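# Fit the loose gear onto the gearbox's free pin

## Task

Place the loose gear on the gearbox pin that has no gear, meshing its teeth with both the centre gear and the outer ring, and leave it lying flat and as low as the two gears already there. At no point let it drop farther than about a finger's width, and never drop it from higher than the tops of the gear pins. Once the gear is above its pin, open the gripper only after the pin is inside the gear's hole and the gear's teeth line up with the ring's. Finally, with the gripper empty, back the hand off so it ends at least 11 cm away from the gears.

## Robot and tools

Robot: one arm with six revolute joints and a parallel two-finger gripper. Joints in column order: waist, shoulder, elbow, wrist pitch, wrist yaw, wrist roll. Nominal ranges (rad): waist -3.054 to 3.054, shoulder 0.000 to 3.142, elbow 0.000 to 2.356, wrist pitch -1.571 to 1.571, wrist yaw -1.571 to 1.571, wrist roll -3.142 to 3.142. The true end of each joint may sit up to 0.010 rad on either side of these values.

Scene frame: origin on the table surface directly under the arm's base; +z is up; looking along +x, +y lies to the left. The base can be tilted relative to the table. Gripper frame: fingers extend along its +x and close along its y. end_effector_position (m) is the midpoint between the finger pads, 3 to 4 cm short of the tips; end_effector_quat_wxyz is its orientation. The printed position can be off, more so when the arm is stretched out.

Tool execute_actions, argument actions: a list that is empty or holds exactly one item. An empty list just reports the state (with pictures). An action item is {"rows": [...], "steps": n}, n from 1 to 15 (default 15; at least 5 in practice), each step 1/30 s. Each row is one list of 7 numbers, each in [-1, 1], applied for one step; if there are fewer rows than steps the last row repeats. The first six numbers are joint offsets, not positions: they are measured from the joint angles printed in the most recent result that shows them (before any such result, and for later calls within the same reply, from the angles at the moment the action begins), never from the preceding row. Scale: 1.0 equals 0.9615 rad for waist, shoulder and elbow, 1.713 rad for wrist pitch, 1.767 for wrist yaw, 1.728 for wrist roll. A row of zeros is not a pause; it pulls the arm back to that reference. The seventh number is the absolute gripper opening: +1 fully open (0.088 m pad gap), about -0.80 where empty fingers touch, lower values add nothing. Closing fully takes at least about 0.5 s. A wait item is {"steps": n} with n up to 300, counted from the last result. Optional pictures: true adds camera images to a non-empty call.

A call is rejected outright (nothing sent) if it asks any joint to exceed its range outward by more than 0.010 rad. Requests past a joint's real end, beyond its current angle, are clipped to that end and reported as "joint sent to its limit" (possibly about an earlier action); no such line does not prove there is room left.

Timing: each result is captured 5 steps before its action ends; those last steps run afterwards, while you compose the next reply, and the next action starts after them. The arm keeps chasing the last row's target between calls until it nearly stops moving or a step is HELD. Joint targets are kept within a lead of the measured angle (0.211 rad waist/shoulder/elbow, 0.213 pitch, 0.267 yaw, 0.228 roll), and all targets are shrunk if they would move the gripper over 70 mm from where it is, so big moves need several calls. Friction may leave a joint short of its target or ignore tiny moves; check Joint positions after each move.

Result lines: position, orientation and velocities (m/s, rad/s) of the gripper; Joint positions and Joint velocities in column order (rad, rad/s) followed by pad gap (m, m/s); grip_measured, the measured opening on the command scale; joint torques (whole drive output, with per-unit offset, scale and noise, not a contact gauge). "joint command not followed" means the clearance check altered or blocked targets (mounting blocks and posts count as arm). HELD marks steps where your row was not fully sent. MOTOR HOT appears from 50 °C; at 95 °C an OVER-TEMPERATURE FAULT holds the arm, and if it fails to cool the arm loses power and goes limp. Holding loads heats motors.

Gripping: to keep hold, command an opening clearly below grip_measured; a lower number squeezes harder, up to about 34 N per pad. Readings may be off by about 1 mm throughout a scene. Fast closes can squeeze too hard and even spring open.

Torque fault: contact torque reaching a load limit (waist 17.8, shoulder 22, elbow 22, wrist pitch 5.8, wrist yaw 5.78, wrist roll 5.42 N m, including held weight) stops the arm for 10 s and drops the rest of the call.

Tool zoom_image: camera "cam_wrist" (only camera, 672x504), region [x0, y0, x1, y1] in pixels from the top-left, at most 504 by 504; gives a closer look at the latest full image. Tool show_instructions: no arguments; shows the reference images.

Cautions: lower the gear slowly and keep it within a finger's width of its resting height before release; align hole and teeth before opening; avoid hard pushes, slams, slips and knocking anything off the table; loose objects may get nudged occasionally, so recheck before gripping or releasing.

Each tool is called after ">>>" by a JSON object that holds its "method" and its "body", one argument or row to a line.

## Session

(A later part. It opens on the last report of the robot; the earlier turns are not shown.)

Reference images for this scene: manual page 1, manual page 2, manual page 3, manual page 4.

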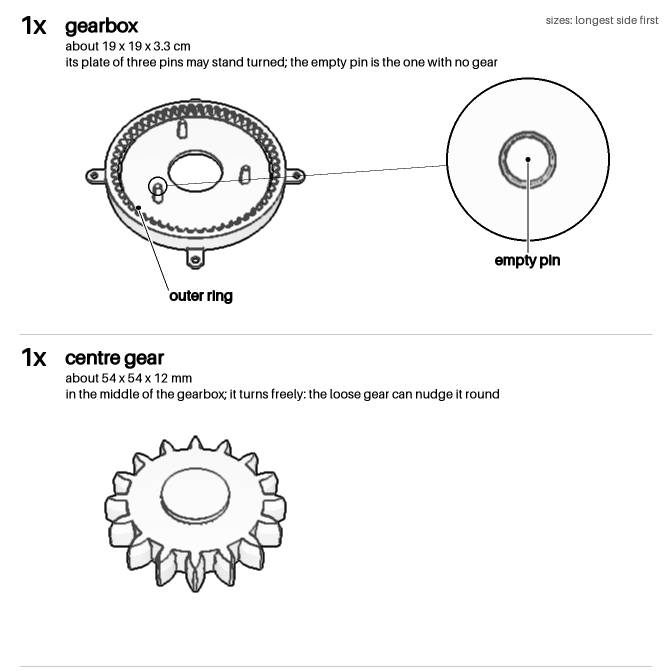

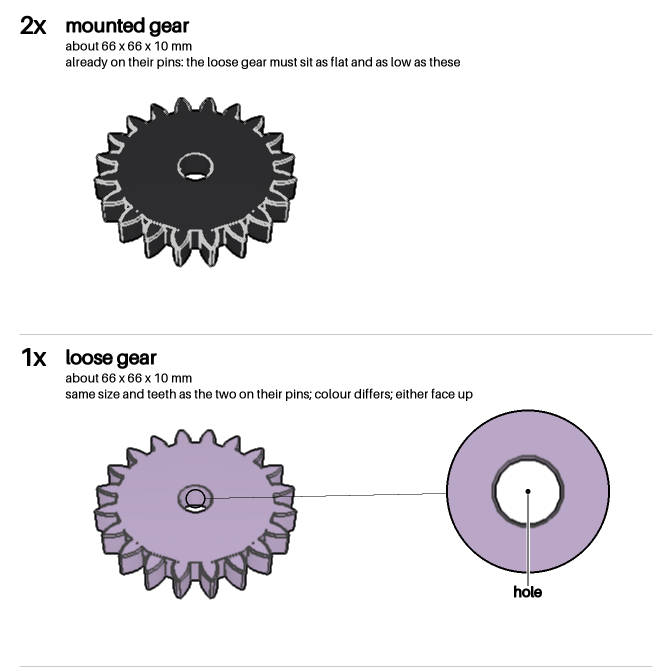

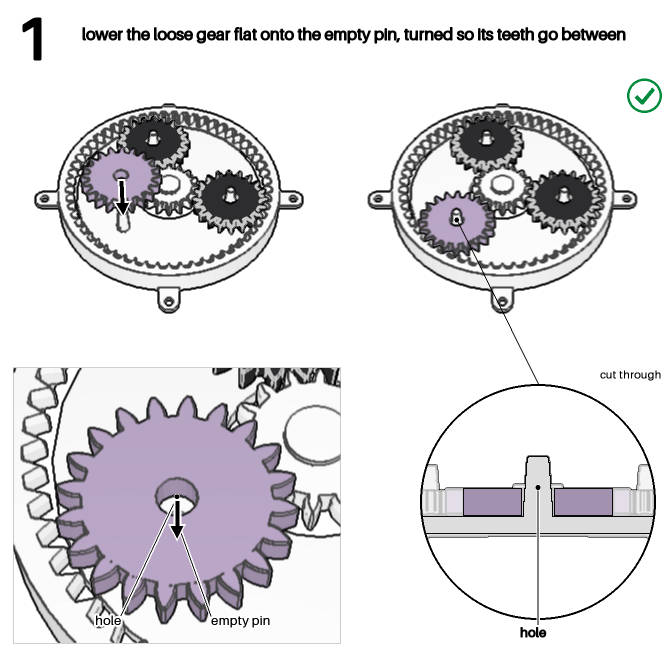

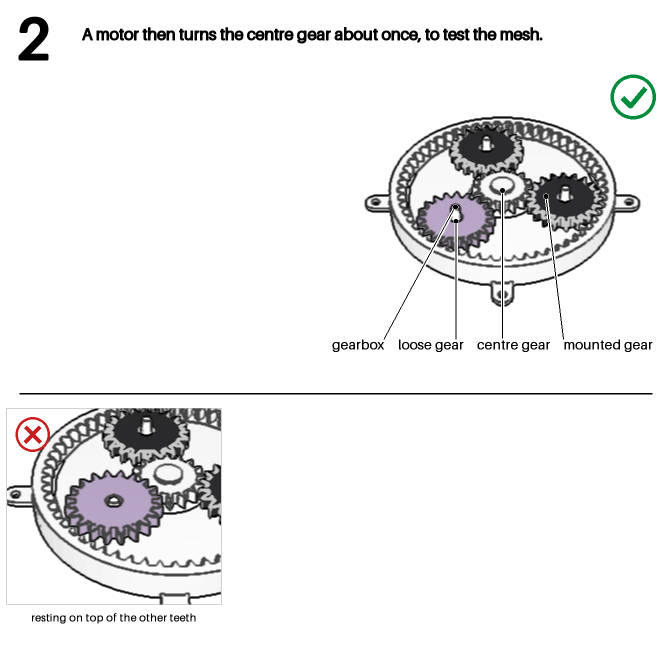

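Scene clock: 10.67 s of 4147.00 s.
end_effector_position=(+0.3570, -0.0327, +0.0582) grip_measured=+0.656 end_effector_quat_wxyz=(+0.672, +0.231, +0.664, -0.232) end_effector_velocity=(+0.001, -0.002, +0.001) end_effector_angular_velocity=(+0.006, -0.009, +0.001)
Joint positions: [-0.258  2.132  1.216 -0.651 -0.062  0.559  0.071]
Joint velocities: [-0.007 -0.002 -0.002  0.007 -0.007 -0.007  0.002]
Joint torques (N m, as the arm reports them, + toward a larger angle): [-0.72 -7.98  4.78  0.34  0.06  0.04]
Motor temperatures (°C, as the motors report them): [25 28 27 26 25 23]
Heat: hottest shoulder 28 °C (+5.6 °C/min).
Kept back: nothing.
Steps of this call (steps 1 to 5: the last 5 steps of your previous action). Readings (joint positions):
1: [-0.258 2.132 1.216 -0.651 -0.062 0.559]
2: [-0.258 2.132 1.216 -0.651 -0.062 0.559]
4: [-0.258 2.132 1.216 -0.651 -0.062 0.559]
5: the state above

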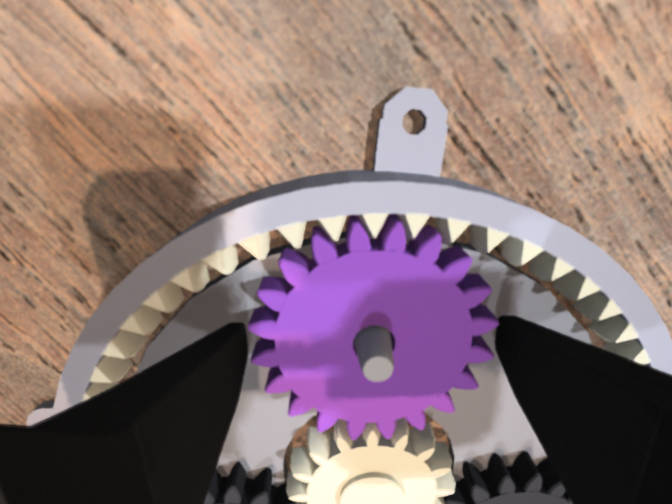

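>>> {"method": "execute_actions", "body": {
  "actions": [
    {"rows":[[0,-0.022,0.014,-0.004,0,0,0.66],[0,-0.032,0.02,-0.012,0,0,0.66],[0,-0.044,0.027,-0.022,0,0,0.66],[0,-0.058,0.035,-0.035,0,0,0.66],[0,-0.075,0.046,-0.05,0,0,0.66],[0,-0.1,0.06,-0.07,0,0,0.66],[0,-0.14,0.08,-0.1,0,0,0.66],[0,-0.19,0.1,-0.14,0,0,0.66],[0,-0.25,0.12,-0.18,0,0,0.66],[0,-0.31,0.14,-0.22,0,0,0.66],[0,-0.36,0.15,-0.25,0,0,0.66],[0,-0.4,0.16,-0.28,0,0,0.66]],"steps":15}
  ]
}}

>>> {"method": "execute_actions", "body": {
  "actions": [
    {"steps":12}
  ],
  "pictures": true
}}

>>> {"method": "zoom_image", "body": {
  "camera": "cam_wrist",
  "region": [200,100,520,420]
}}

Scene clock: 11.23 s of 4147.00 s.
end_effector_position=(+0.3491, -0.0275, +0.1242) grip_measured=+0.660 end_effector_quat_wxyz=(+0.668, +0.231, +0.668, -0.233) end_effector_velocity=(-0.070, +0.042, +0.519) end_effector_angular_velocity=(-0.017, -0.221, +0.005)
Joint positions: [-0.258  1.98   1.289 -0.888 -0.062  0.559  0.071]
Joint velocities: [-0.002 -1.267  0.442 -1.487 -0.007  0.007 -0.   ]
Joint torques (N m, as the arm reports them, + toward a larger angle): [ -0.63 -10.7    7.8    0.11   0.04   0.04]
Motor temperatures (°C, as the motors report them): [25 28 27 26 25 23]
Heat: hottest shoulder 28 °C (+5.3 °C/min).
Steps of this call (steps 1 to 7: the robot went on to your last target; steps 8 to 17: the first 10 steps of this action). Readings (joint positions):
8: [-0.258 2.132 1.216 -0.651 -0.062 0.559]
9: [-0.258 2.130 1.217 -0.655 -0.062 0.559]
11: [-0.258 2.120 1.223 -0.678 -0.062 0.559]
15: [-0.258 2.054 1.260 -0.786 -0.062 0.559]
17: the state above

Scene clock: 11.63 s of 4147.00 s.
end_effector_position=(+0.3301, -0.0193, +0.2163) grip_measured=+0.660 end_effector_quat_wxyz=(+0.693, +0.234, +0.643, -0.226) end_effector_velocity=(-0.000, +0.000, -0.001) end_effector_angular_velocity=(+0.006, -0.003, +0.006)
Joint positions: [-0.258  1.751  1.369 -1.125 -0.062  0.559  0.071]
Joint velocities: [-0.002 -0.002 -0.007  0.007 -0.007 -0.007 -0.   ]
Joint torques (N m, as the arm reports them, + toward a larger angle): [-0.6  -7.03  6.26  0.16  0.06  0.01]
Motor temperatures (°C, as the motors report them): [25 28 27 26 25 23]
Heat: hottest shoulder 28 °C (+5.2 °C/min).
Kept back: nothing.
Steps of this call (steps 1 to 5: the last 5 steps of your previous action; steps 6 to 12: the robot went on to your last target). Readings (joint positions):
1: [-0.258 1.935 1.304 -0.935 -0.062 0.559]
2: [-0.258 1.889 1.320 -0.983 -0.062 0.559]
4: [-0.258 1.809 1.348 -1.061 -0.062 0.559]
8: [-0.258 1.751 1.369 -1.112 -0.062 0.559]
12: the state above

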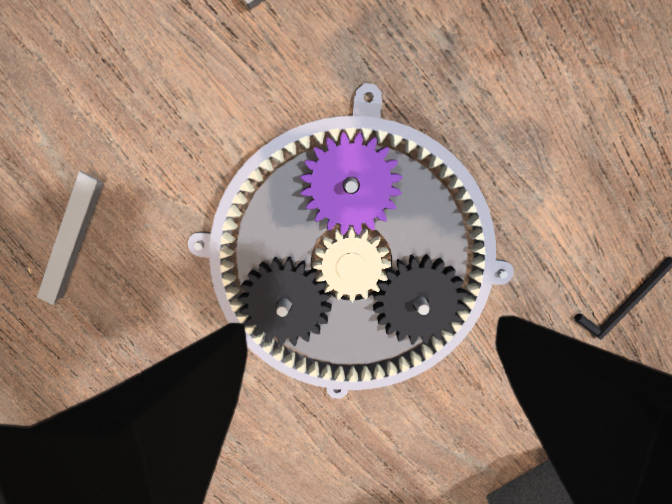

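Region (200, 100, 520, 420) of cam_wrist's 672x504 image, scaled by 1.575, with more detail than that image has.

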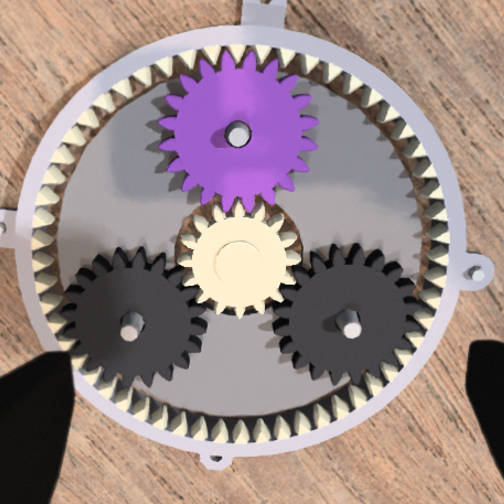

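>>> {"method": "finished_scene", "body": {
  "scene": 2
}}

The scene is finished: the task was done.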